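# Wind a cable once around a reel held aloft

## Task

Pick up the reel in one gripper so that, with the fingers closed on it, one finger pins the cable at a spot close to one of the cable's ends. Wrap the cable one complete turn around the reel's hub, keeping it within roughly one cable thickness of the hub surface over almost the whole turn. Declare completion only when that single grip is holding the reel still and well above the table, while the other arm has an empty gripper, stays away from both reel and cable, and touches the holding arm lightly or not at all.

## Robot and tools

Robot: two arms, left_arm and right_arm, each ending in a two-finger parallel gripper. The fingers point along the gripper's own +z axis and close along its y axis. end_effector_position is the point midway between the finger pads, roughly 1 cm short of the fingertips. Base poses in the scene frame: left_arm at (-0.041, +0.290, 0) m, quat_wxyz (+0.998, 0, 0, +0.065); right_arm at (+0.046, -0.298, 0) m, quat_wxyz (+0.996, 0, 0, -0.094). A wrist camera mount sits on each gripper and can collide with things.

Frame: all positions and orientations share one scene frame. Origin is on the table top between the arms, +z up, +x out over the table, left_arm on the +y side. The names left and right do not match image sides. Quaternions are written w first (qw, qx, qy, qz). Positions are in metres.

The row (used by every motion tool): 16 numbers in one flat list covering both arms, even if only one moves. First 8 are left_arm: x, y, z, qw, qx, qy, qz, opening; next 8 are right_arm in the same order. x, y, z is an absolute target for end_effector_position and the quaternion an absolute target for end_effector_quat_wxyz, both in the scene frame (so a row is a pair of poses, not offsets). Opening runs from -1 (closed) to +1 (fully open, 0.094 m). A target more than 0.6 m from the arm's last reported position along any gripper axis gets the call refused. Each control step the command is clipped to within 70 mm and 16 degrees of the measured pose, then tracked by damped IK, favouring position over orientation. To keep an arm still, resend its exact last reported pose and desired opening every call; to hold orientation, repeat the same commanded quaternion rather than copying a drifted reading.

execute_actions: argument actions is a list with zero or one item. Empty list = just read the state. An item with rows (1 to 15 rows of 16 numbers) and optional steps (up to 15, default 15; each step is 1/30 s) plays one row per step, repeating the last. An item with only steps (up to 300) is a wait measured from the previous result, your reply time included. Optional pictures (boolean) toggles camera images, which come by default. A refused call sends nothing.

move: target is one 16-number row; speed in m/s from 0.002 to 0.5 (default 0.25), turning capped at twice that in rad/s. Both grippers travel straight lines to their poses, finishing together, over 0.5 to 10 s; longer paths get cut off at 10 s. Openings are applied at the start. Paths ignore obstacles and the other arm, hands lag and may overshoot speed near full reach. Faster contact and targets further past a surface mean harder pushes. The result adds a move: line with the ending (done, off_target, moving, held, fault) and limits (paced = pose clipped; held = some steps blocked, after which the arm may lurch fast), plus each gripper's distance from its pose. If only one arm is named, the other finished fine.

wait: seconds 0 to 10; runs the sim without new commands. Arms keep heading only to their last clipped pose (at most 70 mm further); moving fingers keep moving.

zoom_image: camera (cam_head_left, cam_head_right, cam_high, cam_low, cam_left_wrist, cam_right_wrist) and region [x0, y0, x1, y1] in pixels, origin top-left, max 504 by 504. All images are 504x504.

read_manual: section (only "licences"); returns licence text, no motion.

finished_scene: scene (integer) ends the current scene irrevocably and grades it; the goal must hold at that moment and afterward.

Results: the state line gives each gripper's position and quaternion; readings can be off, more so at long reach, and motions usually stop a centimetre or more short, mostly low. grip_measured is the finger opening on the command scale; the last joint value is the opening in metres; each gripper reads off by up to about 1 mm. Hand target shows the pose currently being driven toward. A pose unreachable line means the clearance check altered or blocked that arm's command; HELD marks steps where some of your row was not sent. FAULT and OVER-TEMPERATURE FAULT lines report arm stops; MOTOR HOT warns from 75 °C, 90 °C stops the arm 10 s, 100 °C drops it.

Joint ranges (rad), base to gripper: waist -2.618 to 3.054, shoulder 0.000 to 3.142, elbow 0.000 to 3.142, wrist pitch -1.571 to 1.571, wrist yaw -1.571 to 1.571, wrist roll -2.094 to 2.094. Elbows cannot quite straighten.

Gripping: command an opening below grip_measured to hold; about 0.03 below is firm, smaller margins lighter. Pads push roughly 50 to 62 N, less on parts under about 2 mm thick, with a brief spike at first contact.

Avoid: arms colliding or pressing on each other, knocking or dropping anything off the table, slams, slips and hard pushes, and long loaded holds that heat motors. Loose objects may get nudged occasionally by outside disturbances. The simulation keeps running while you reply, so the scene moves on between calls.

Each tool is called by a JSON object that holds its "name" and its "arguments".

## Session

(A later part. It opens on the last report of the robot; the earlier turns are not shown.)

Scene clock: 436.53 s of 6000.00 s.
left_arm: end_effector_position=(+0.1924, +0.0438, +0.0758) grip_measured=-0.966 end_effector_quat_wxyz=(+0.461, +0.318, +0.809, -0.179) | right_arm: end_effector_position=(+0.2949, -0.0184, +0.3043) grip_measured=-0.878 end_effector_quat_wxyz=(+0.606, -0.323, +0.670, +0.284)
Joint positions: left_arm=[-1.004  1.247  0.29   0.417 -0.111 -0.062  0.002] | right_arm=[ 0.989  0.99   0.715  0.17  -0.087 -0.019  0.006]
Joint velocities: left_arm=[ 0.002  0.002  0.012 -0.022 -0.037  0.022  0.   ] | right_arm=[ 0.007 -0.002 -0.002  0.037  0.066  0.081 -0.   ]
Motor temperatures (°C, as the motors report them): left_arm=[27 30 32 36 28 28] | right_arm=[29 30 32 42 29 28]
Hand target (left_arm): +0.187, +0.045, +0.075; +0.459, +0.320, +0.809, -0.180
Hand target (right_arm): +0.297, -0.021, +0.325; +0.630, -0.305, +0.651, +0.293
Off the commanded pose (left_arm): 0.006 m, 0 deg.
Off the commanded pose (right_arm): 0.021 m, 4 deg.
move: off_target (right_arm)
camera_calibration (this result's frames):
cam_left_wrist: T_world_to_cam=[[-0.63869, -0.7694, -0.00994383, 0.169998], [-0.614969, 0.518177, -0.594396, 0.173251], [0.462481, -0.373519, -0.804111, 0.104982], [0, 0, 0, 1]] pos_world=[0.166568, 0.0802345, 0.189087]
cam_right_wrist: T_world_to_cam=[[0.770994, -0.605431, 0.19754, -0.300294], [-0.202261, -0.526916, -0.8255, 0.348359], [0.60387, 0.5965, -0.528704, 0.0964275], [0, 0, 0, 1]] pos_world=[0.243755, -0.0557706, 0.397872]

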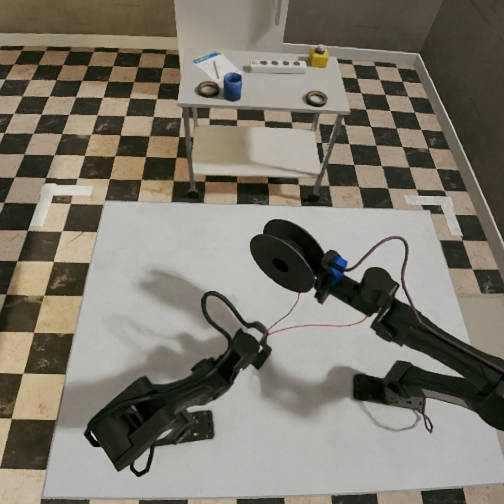

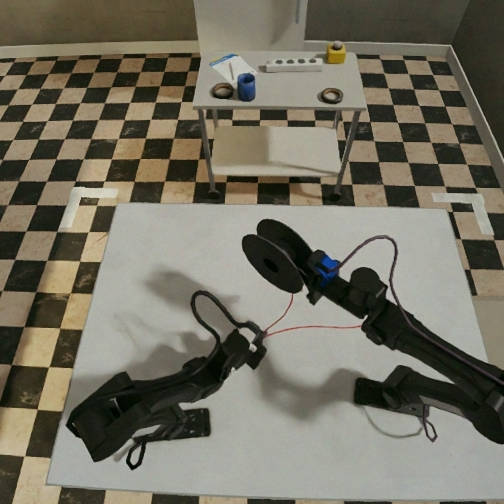

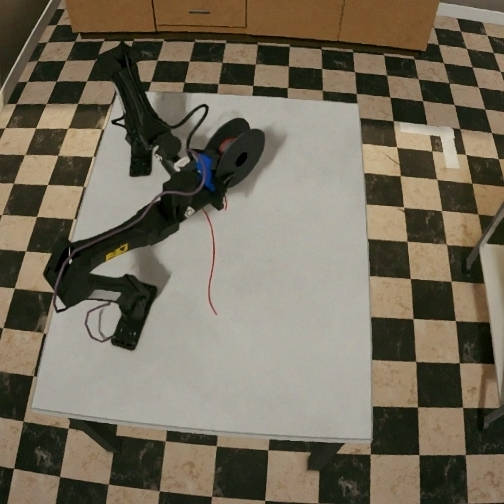

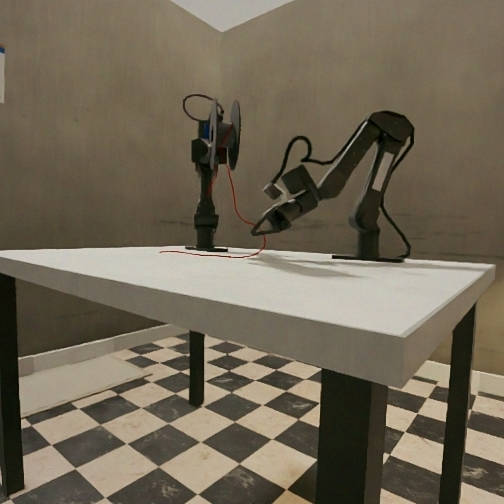

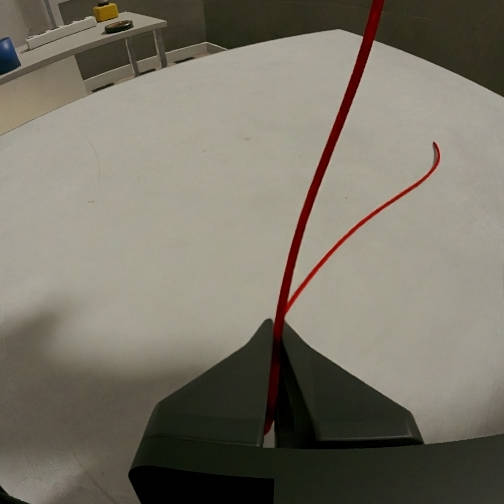

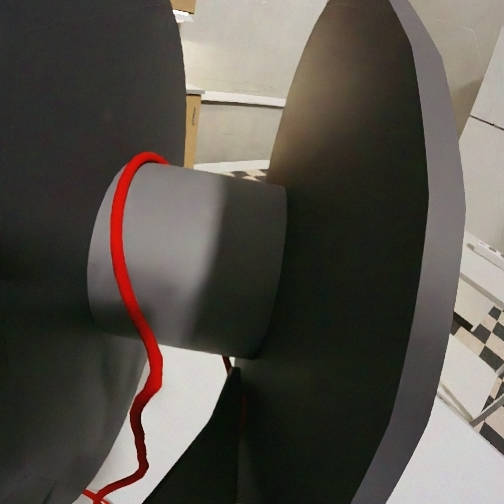

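{"name": "move", "arguments": {"target": [0.39,0.145,0.15,0.52,0.22,0.81,-0.14,-1,0.298,-0.02,0.325,0.63,-0.305,0.65,0.293,-1], "speed": 0.2}}

{"name": "move", "arguments": {"target": [0.445,0.21,0.31,0.6,0.17,0.77,-0.13,-1,0.298,-0.02,0.325,0.63,-0.305,0.65,0.293,-1], "speed": 0.15}}

Scene clock: 445.13 s of 6000.00 s.
left_arm: end_effector_position=(+0.3869, +0.1426, +0.1451) grip_measured=-0.966 end_effector_quat_wxyz=(+0.522, +0.218, +0.813, -0.141) | right_arm: end_effector_position=(+0.2950, -0.0184, +0.3046) grip_measured=-0.878 end_effector_quat_wxyz=(+0.606, -0.322, +0.669, +0.284)
Joint positions: left_arm=[-0.359  1.56   0.764  0.35   0.27   0.125  0.002] | right_arm=[ 0.989  0.99   0.715  0.171 -0.086 -0.019  0.006]
Joint velocities: left_arm=[ 0.002  0.007 -0.007  0.007 -0.022  0.037 -0.   ] | right_arm=[-0.027 -0.002 -0.002  0.007 -0.007 -0.037 -0.001]
Motor temperatures (°C, as the motors report them): left_arm=[27 30 32 36 28 28] | right_arm=[29 30 32 42 29 28]
Hand target (left_arm): +0.393, +0.143, +0.150; +0.523, +0.220, +0.811, -0.142
Hand target (right_arm): +0.297, -0.021, +0.325; +0.630, -0.305, +0.651, +0.293
Off the commanded pose (left_arm): 0.006 m, 0 deg.
Off the commanded pose (right_arm): 0.021 m, 4 deg.
After step 180, 0.87 s passed at rest.
move: off_target (right_arm)
camera_calibration (this result's frames):
cam_left_wrist: T_world_to_cam=[[-0.454386, -0.890805, 0.000696886, 0.315335], [-0.655637, 0.333901, -0.677237, 0.336836], [0.603053, -0.308184, -0.735765, 0.0340134], [0, 0, 0, 1]] pos_world=[0.343614, 0.178915, 0.252924]
cam_right_wrist: T_world_to_cam=[[0.770601, -0.60588, 0.197696, -0.300359], [-0.201779, -0.526184, -0.826084, 0.348644], [0.604533, 0.59669, -0.527732, 0.0960567], [0, 0, 0, 1]] pos_world=[0.243737, -0.0558469, 0.398081]

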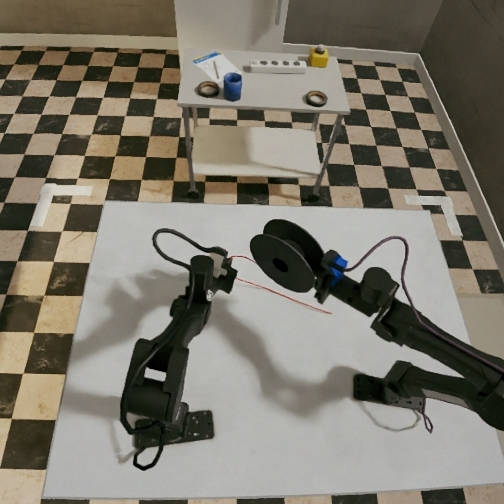

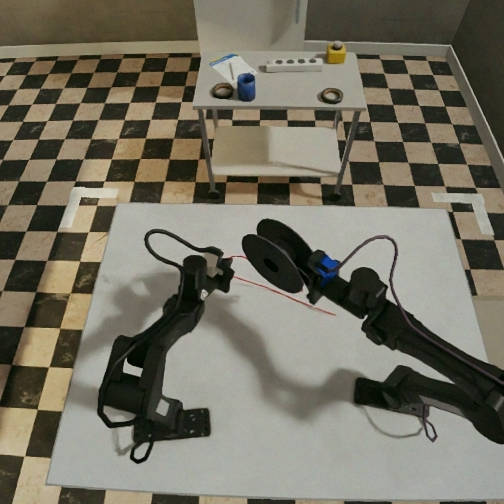

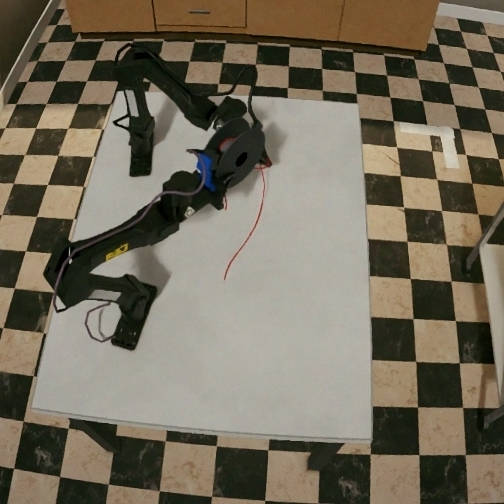

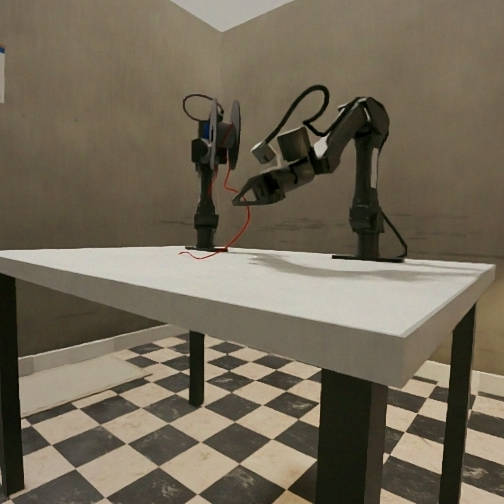

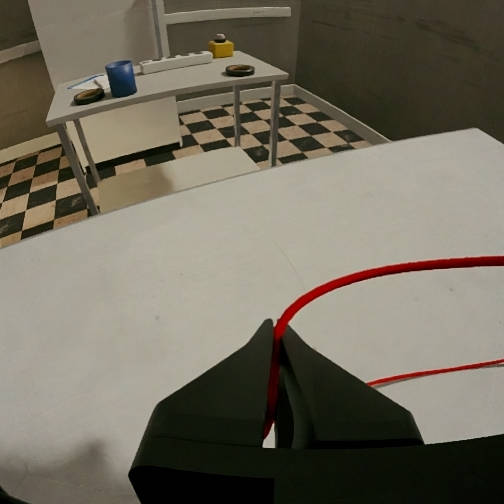

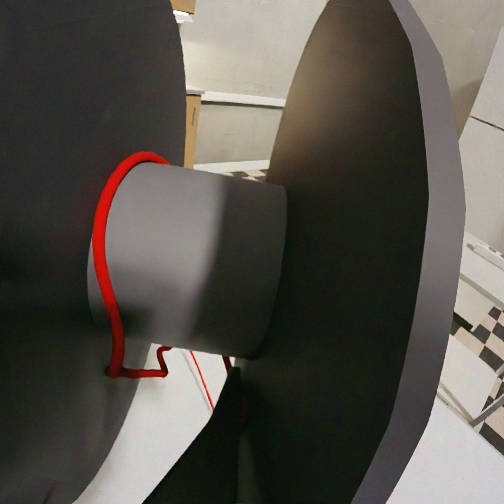

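Scene clock: 447.00 s of 6000.00 s.
left_arm: end_effector_position=(+0.4405, +0.2001, +0.2999) grip_measured=-0.966 end_effector_quat_wxyz=(+0.593, +0.182, +0.772, -0.138) | right_arm: end_effector_position=(+0.2959, -0.0189, +0.3069) grip_measured=-0.878 end_effector_quat_wxyz=(+0.610, -0.319, +0.667, +0.284)
Joint positions: left_arm=[-0.174  1.525  1.219  0.022  0.401  0.117  0.002] | right_arm=[ 0.989  0.99   0.715  0.18  -0.081 -0.018  0.006]
Joint velocities: left_arm=[-0.002  0.012 -0.007  0.007 -0.037 -0.066 -0.   ] | right_arm=[ 0.002  0.027  0.012  0.11  -0.095 -0.11   0.   ]
Motor temperatures (°C, as the motors report them): left_arm=[27 31 32 36 28 28] | right_arm=[29 30 32 42 29 28]
Hand target (left_arm): +0.446, +0.209, +0.310; +0.601, +0.171, +0.770, -0.130
Hand target (right_arm): +0.297, -0.021, +0.325; +0.630, -0.305, +0.651, +0.293
Off the commanded pose (left_arm): 0.015 m, 2 deg.
Off the commanded pose (right_arm): 0.018 m, 4 deg.
move: off_target (left_arm, right_arm)
camera_calibration (this result's frames):
cam_left_wrist: T_world_to_cam=[[-0.396241, -0.918135, 0.00465391, 0.369471], [-0.563802, 0.239314, -0.790478, 0.470077], [0.724652, -0.315843, -0.612473, 0.044248], [0, 0, 0, 1]] pos_world=[0.379366, 0.240704, 0.396967]
cam_right_wrist: T_world_to_cam=[[0.765844, -0.61176, 0.198071, -0.300665], [-0.199702, -0.519078, -0.83107, 0.351572], [0.61123, 0.596915, -0.519703, 0.0925603], [0, 0, 0, 1]] pos_world=[0.243897, -0.056692, 0.399838]

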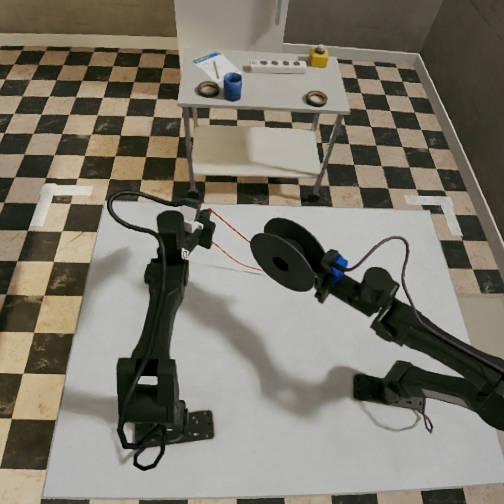

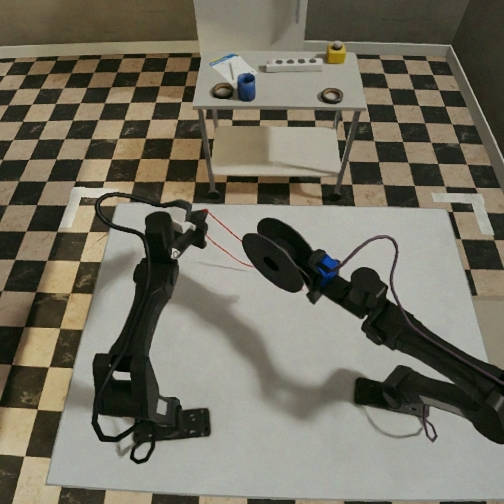

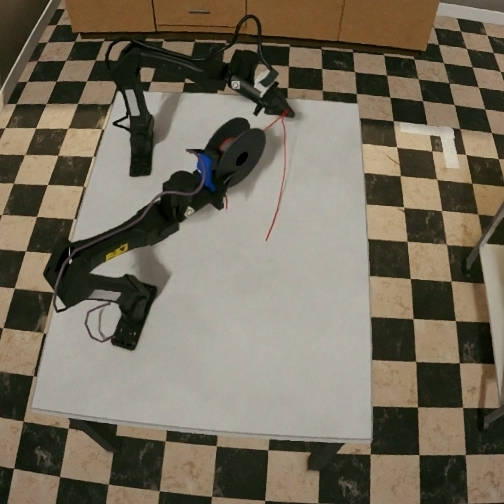

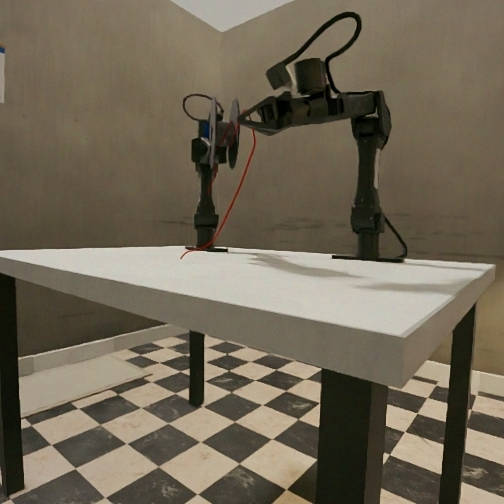

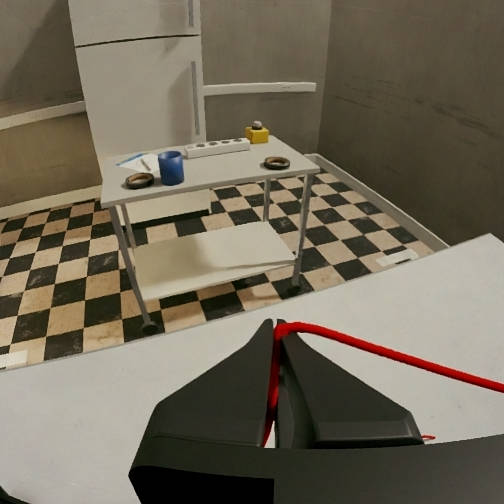

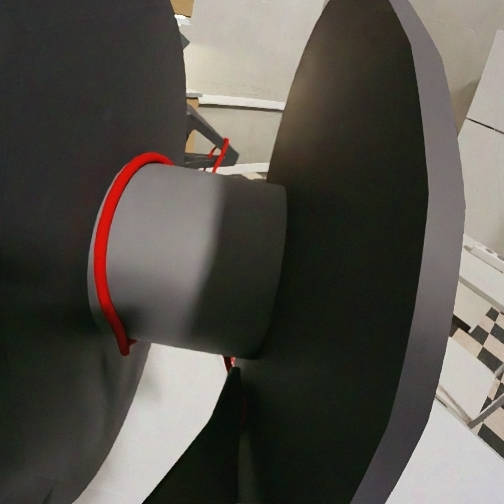

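{"name": "move", "arguments": {"target": [0.39,0.16,0.465,0.64,0.2,0.72,-0.18,-1,0.298,-0.02,0.325,0.63,-0.305,0.65,0.293,-1], "speed": 0.15}}

{"name": "move", "arguments": {"target": [0.295,0.07,0.52,0.65,0.245,0.68,-0.235,-1,0.298,-0.02,0.325,0.63,-0.305,0.65,0.293,-1], "speed": 0.15}}

{"name": "move", "arguments": {"target": [0.2,-0.015,0.465,0.63,0.3,0.66,-0.285,-1,0.298,-0.02,0.325,0.63,-0.305,0.65,0.293,-1], "speed": 0.12}}

Scene clock: 453.53 s of 6000.00 s.
left_arm: end_effector_position=(+0.3962, +0.1582, +0.4405) grip_measured=-0.966 end_effector_quat_wxyz=(+0.620, +0.205, +0.735, -0.184) | right_arm: end_effector_position=(+0.2963, -0.0184, +0.3144) grip_measured=-0.878 end_effector_quat_wxyz=(+0.620, -0.314, +0.659, +0.289)
Joint positions: left_arm=[-0.265  1.458  1.632 -0.354  0.42   0.057  0.002] | right_arm=[ 0.989  0.99   0.715  0.211 -0.081 -0.013  0.006]
Joint velocities: left_arm=[-0.007 -0.002  0.002  0.022  0.007 -0.022 -0.001] | right_arm=[-0.012 -0.017 -0.022 -0.037 -0.007  0.066  0.   ]
Motor temperatures (°C, as the motors report them): left_arm=[27 31 33 36 28 28] | right_arm=[29 30 32 42 29 28]
Hand target (left_arm): +0.388, +0.161, +0.465; +0.640, +0.201, +0.720, -0.180
Hand target (right_arm): +0.298, -0.020, +0.325; +0.631, -0.305, +0.651, +0.293
Off the commanded pose (left_arm): 0.025 m, 3 deg.
Off the commanded pose (right_arm): 0.011 m, 2 deg.
move: off_target (left_arm, right_arm)
camera_calibration (this result's frames):
cam_left_wrist: T_world_to_cam=[[-0.483832, -0.874625, 0.0306217, 0.329236], [-0.480307, 0.236125, -0.844719, 0.557593], [0.731582, -0.42341, -0.534333, 0.129189], [0, 0, 0, 1]] pos_world=[0.332598, 0.210996, 0.529958]
cam_right_wrist: T_world_to_cam=[[0.762124, -0.616931, 0.196377, -0.300677], [-0.185009, -0.498192, -0.847099, 0.359225], [0.620435, 0.609263, -0.493822, 0.0853226], [0, 0, 0, 1]] pos_world=[0.242676, -0.0585175, 0.405479]

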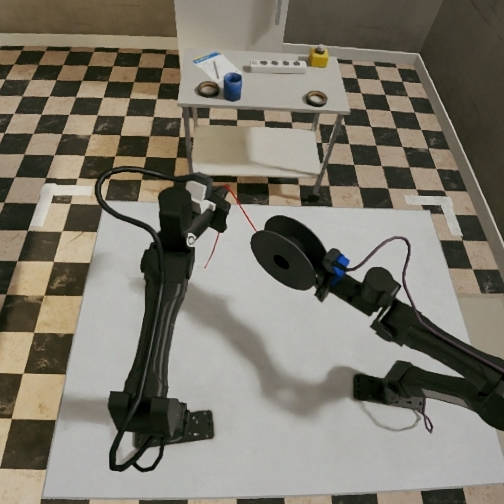

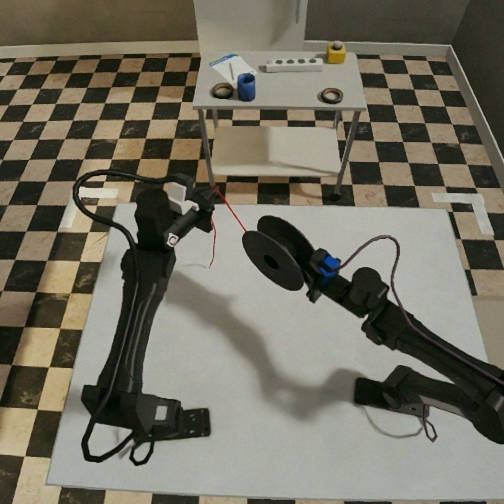

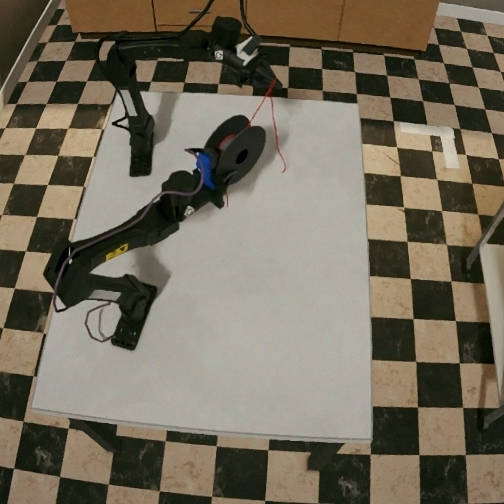

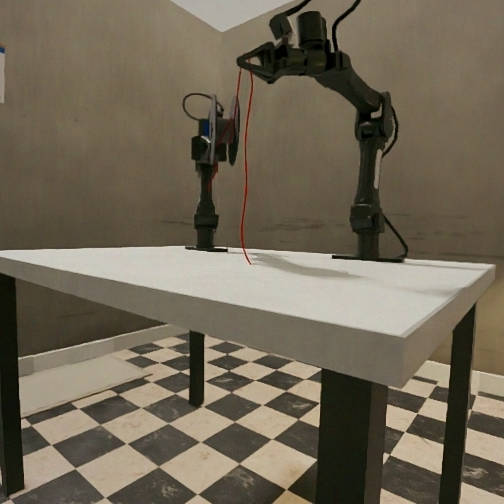

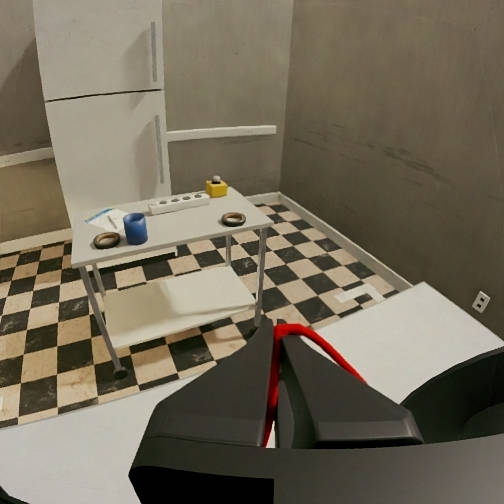

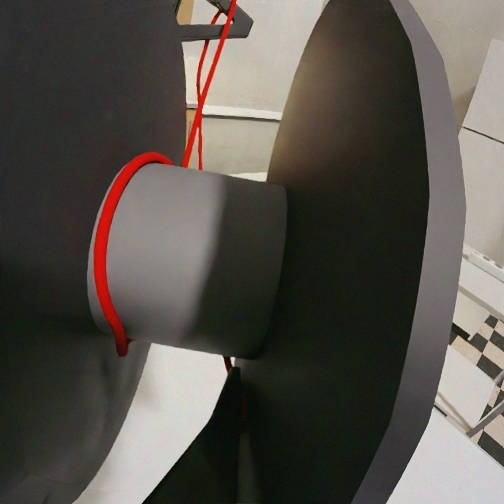

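Scene clock: 455.10 s of 6000.00 s.
left_arm: end_effector_position=(+0.3063, +0.0666, +0.4936) grip_measured=-0.966 end_effector_quat_wxyz=(+0.628, +0.251, +0.700, -0.230) | right_arm: end_effector_position=(+0.2962, -0.0185, +0.3124) grip_measured=-0.878 end_effector_quat_wxyz=(+0.617, -0.315, +0.661, +0.288)
Joint positions: left_arm=[-0.615  1.344  1.712 -0.476  0.208  0.016  0.002] | right_arm=[ 0.989  0.99   0.715  0.202 -0.081 -0.013  0.006]
Joint velocities: left_arm=[ 0.007 -0.002  0.002 -0.007  0.037 -0.066 -0.002] | right_arm=[-0.002 -0.012 -0.007  0.022 -0.066 -0.022 -0.   ]
Motor temperatures (°C, as the motors report them): left_arm=[27 31 33 36 28 28] | right_arm=[29 30 32 42 29 28]
Hand target (left_arm): +0.292, +0.072, +0.519; +0.649, +0.246, +0.680, -0.235
Hand target (right_arm): +0.298, -0.020, +0.325; +0.630, -0.305, +0.651, +0.293
Off the commanded pose (left_arm): 0.029 m, 4 deg.
Off the commanded pose (right_arm): 0.013 m, 2 deg.
move: off_target (left_arm, right_arm)
camera_calibration (this result's frames):
cam_left_wrist: T_world_to_cam=[[-0.598558, -0.800751, 0.0229593, 0.237961], [-0.399178, 0.27329, -0.875197, 0.56862], [0.69454, -0.533021, -0.483222, 0.177872], [0, 0, 0, 1]] pos_world=[0.245874, 0.129959, 0.578142]
cam_right_wrist: T_world_to_cam=[[0.763269, -0.61575, 0.195632, -0.300341], [-0.189947, -0.503282, -0.842987, 0.35748], [0.617527, 0.606266, -0.5011, 0.087502], [0, 0, 0, 1]] pos_world=[0.243109, -0.0580712, 0.403955]

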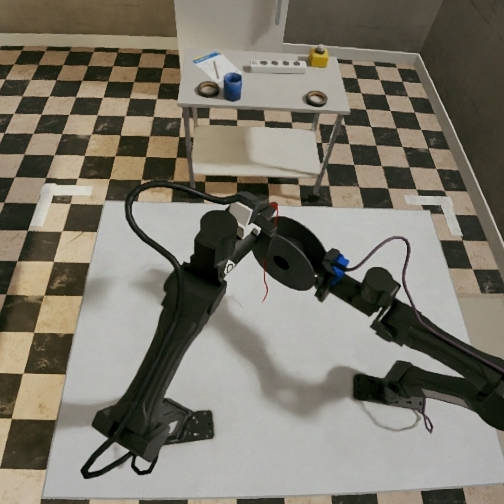

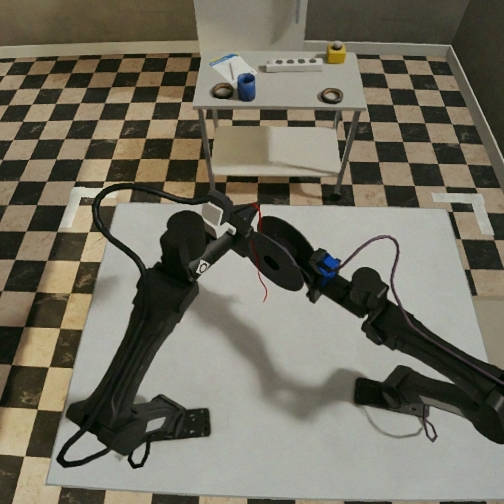

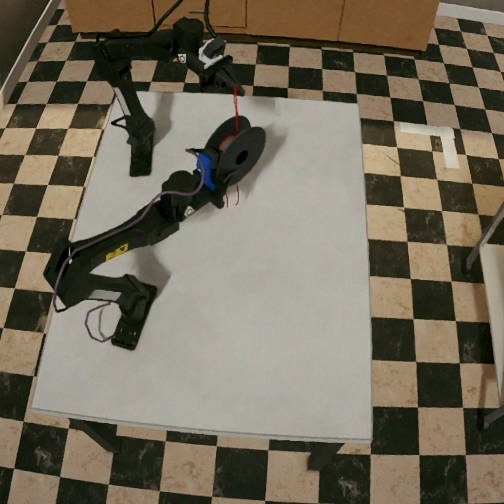

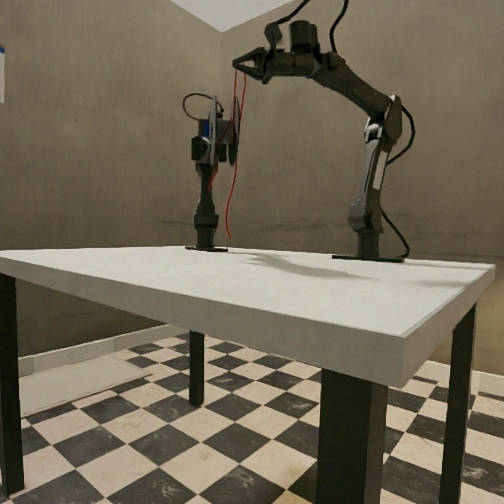

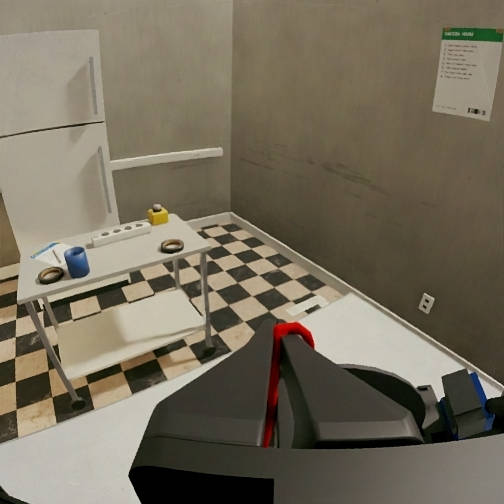

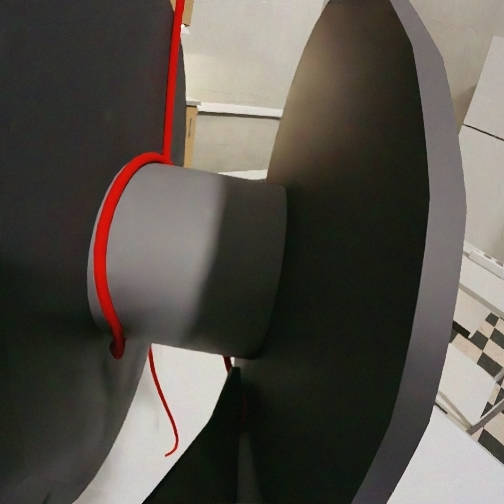

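Scene clock: 456.73 s of 6000.00 s.
left_arm: end_effector_position=(+0.2140, -0.0114, +0.4460) grip_measured=-0.966 end_effector_quat_wxyz=(+0.615, +0.297, +0.685, -0.252) | right_arm: end_effector_position=(+0.2943, -0.0166, +0.3168) grip_measured=-0.878 end_effector_quat_wxyz=(+0.621, -0.319, +0.653, +0.294)
Joint positions: left_arm=[-1.061  1.19   1.406 -0.333 -0.132  0.004  0.002] | right_arm=[ 0.989  0.99   0.715  0.22  -0.096 -0.017  0.006]
Joint velocities: left_arm=[ 0.002 -0.012 -0.002 -0.095  0.007  0.066 -0.001] | right_arm=[ 0.007 -0.007  0.012  0.051 -0.037  0.051 -0.001]
Motor temperatures (°C, as the motors report them): left_arm=[27 31 33 37 28 28] | right_arm=[29 30 32 42 29 28]
Hand target (left_arm): +0.198, -0.013, +0.465; +0.628, +0.301, +0.659, -0.283
Hand target (right_arm): +0.298, -0.020, +0.325; +0.631, -0.305, +0.651, +0.293
Off the commanded pose (left_arm): 0.024 m, 5 deg.
Off the commanded pose (right_arm): 0.010 m, 2 deg.
move: off_target (left_arm)
camera_calibration (this result's frames):
cam_left_wrist: T_world_to_cam=[[-0.680406, -0.732825, -0.00388123, 0.151663], [-0.357741, 0.336765, -0.870983, 0.501374], [0.639585, -0.591233, -0.491298, 0.192143], [0, 0, 0, 1]] pos_world=[0.159662, 0.0558986, 0.531676]
cam_right_wrist: T_world_to_cam=[[0.770085, -0.60587, 0.199728, -0.301644], [-0.169812, -0.496468, -0.851283, 0.358664], [0.614925, 0.621644, -0.485206, 0.0857398], [0, 0, 0, 1]] pos_world=[0.240473, -0.0579913, 0.407173]

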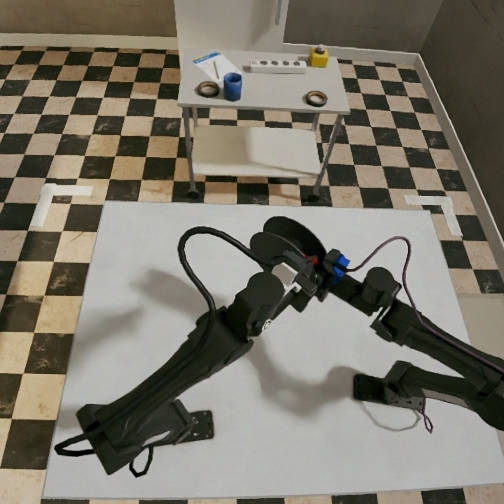

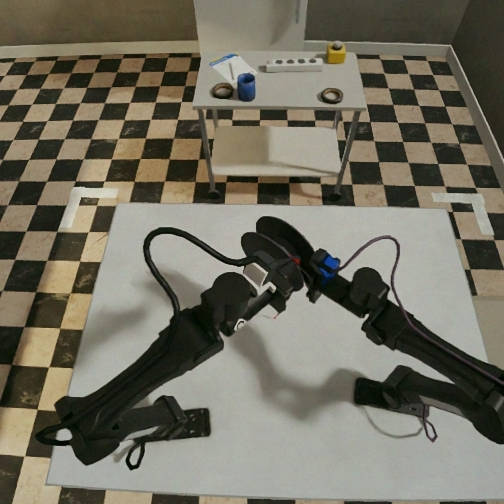

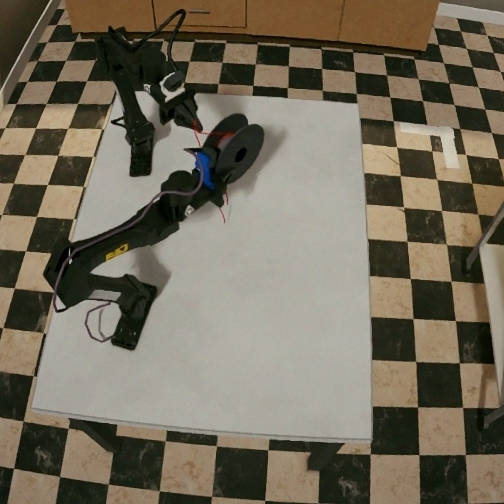

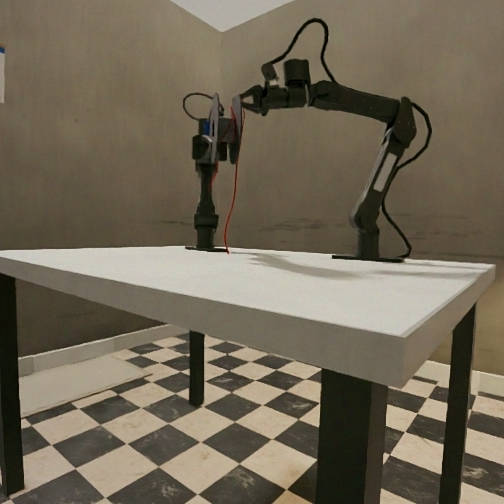

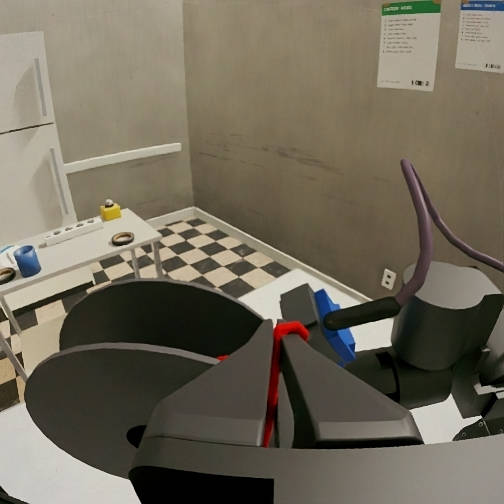

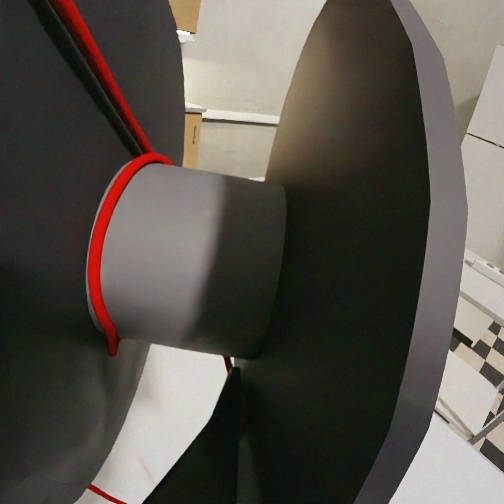

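Continue down the back.

{"name": "move", "arguments": {"target": [0.185,-0.03,0.385,0.63,0.3,0.66,-0.285,-1,0.298,-0.02,0.325,0.63,-0.305,0.65,0.293,-1], "speed": 0.08}}

{"name": "move", "arguments": {"target": [0.19,-0.022,0.32,0.63,0.3,0.66,-0.285,-1,0.298,-0.02,0.325,0.63,-0.305,0.65,0.293,-1], "speed": 0.08}}

Scene clock: 460.93 s of 6000.00 s.
left_arm: end_effector_position=(+0.1966, -0.0279, +0.3765) grip_measured=-0.966 end_effector_quat_wxyz=(+0.625, +0.295, +0.673, -0.262) | right_arm: end_effector_position=(+0.2936, -0.0168, +0.3086) grip_measured=-0.878 end_effector_quat_wxyz=(+0.611, -0.326, +0.662, +0.289)
Joint positions: left_arm=[-1.16   1.109  1.034 -0.007 -0.219 -0.002  0.002] | right_arm=[ 0.989  0.99   0.715  0.187 -0.098 -0.025  0.006]
Joint velocities: left_arm=[-0.002 -0.012  0.007 -0.037  0.022  0.037  0.   ] | right_arm=[-0.002 -0.002 -0.007  0.022 -0.037  0.081  0.001]
Motor temperatures (°C, as the motors report them): left_arm=[27 31 32 37 28 28] | right_arm=[29 30 32 42 29 28]
Hand target (left_arm): +0.185, -0.029, +0.385; +0.629, +0.300, +0.659, -0.284
Hand target (right_arm): +0.297, -0.021, +0.325; +0.630, -0.306, +0.651, +0.293
Off the commanded pose (left_arm): 0.015 m, 3 deg.
Off the commanded pose (right_arm): 0.017 m, 4 deg.
move: off_target (left_arm, right_arm)
camera_calibration (this result's frames):
cam_left_wrist: T_world_to_cam=[[-0.688868, -0.724885, 0.00163786, 0.127221], [-0.334309, 0.315693, -0.888018, 0.441368], [0.643193, -0.612275, -0.459807, 0.146213], [0, 0, 0, 1]] pos_world=[0.141149, 0.042406, 0.458964]
cam_right_wrist: T_world_to_cam=[[0.775037, -0.59824, 0.203535, -0.302114], [-0.183109, -0.520886, -0.833756, 0.349547], [0.604804, 0.608923, -0.513249, 0.0937256], [0, 0, 0, 1]] pos_world=[0.241469, -0.055734, 0.401032]

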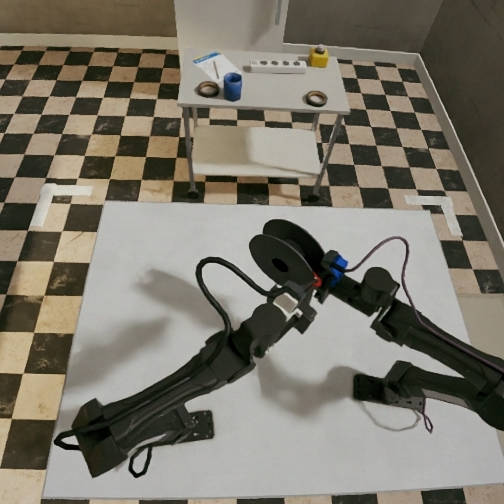

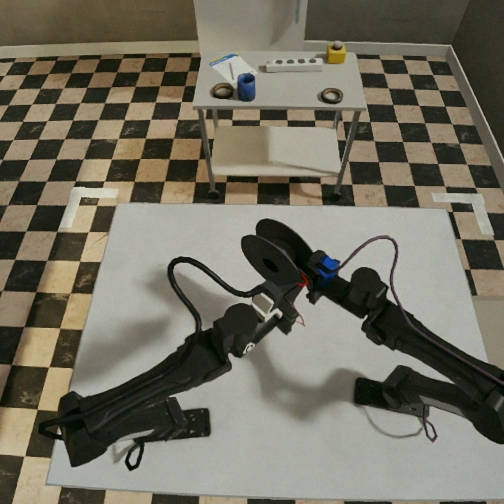

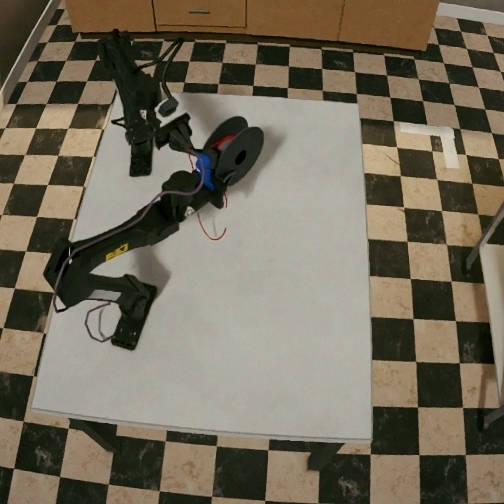

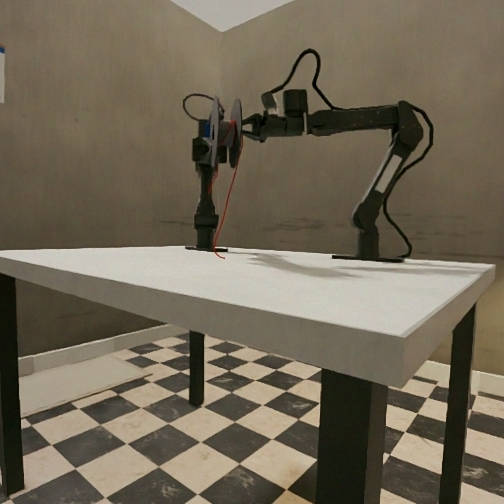

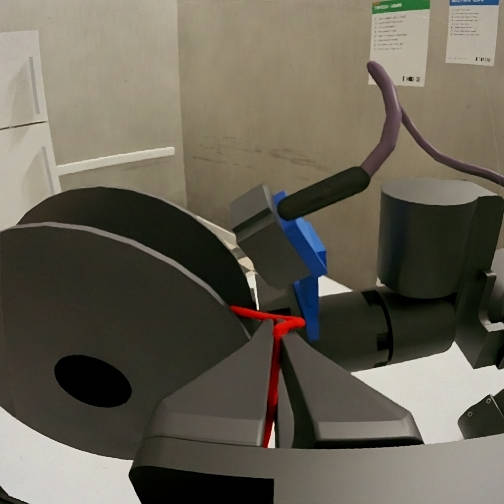

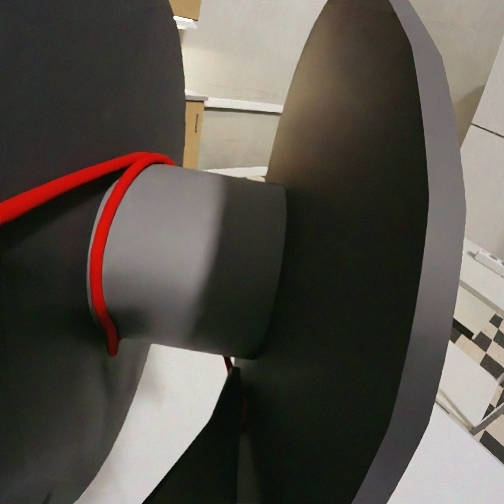

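Scene clock: 462.17 s of 6000.00 s.
left_arm: end_effector_position=(+0.1924, -0.0268, +0.3174) grip_measured=-0.967 end_effector_quat_wxyz=(+0.626, +0.302, +0.663, -0.278) | right_arm: end_effector_position=(+0.2934, -0.0172, +0.3041) grip_measured=-0.878 end_effector_quat_wxyz=(+0.604, -0.328, +0.667, +0.286)
Joint positions: left_arm=[-1.146  1.077  0.764  0.25  -0.169 -0.002  0.002] | right_arm=[ 0.989  0.99   0.715  0.169 -0.097 -0.025  0.006]
Joint velocities: left_arm=[ 0.007 -0.002 -0.002  0.066 -0.037 -0.022 -0.   ] | right_arm=[ 0.002  0.007  0.007  0.007 -0.022 -0.007 -0.   ]
Motor temperatures (°C, as the motors report them): left_arm=[27 31 32 37 28 28] | right_arm=[29 30 32 42 29 28]
Hand target (left_arm): +0.190, -0.022, +0.320; +0.629, +0.300, +0.659, -0.284
Hand target (right_arm): +0.297, -0.021, +0.325; +0.630, -0.305, +0.651, +0.293
Off the commanded pose (left_arm): 0.006 m, 1 deg.
Off the commanded pose (right_arm): 0.022 m, 4 deg.
move: off_target (right_arm)
camera_calibration (this result's frames):
cam_left_wrist: T_world_to_cam=[[-0.714095, -0.699979, 0.0098628, 0.128097], [-0.316948, 0.310713, -0.896103, 0.386291], [0.624189, -0.643029, -0.443736, 0.120133], [0, 0, 0, 1]] pos_world=[0.138922, 0.0468887, 0.3982]
cam_right_wrist: T_world_to_cam=[[0.77712, -0.596078, 0.201931, -0.301365], [-0.19377, -0.531884, -0.82435, 0.345612], [0.59878, 0.60149, -0.52884, 0.0981572], [0, 0, 0, 1]] pos_world=[0.242391, -0.0548517, 0.397669]

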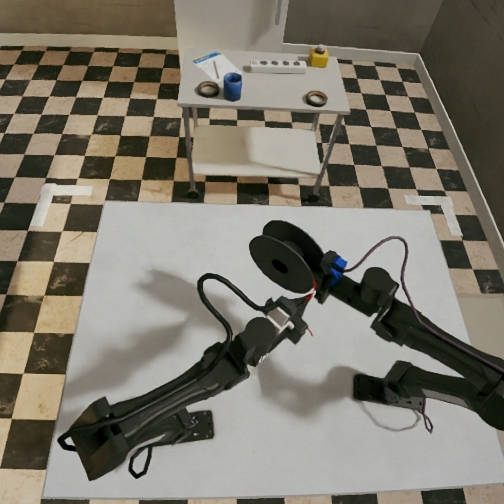

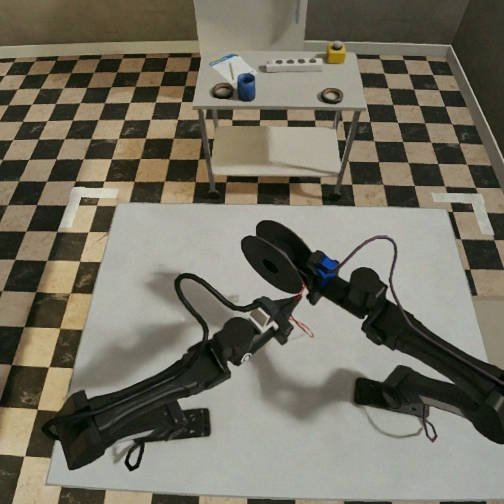

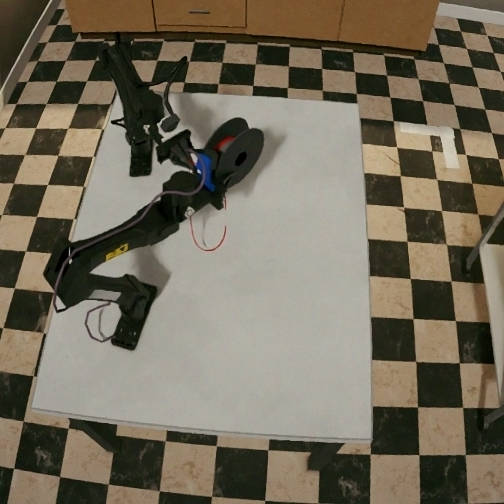

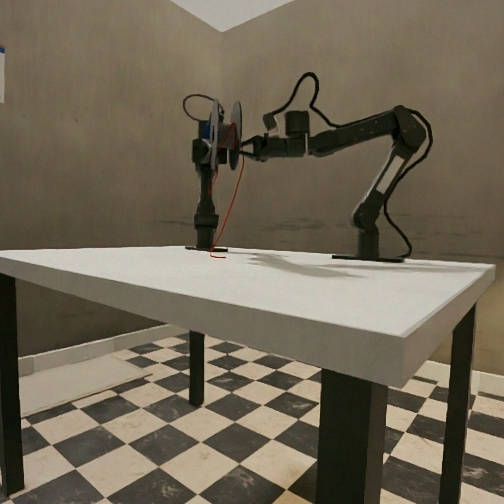

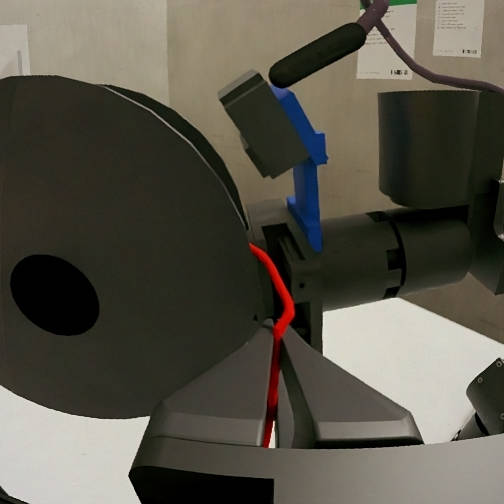

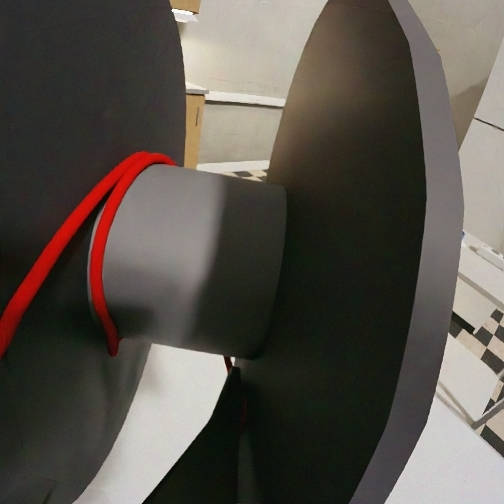

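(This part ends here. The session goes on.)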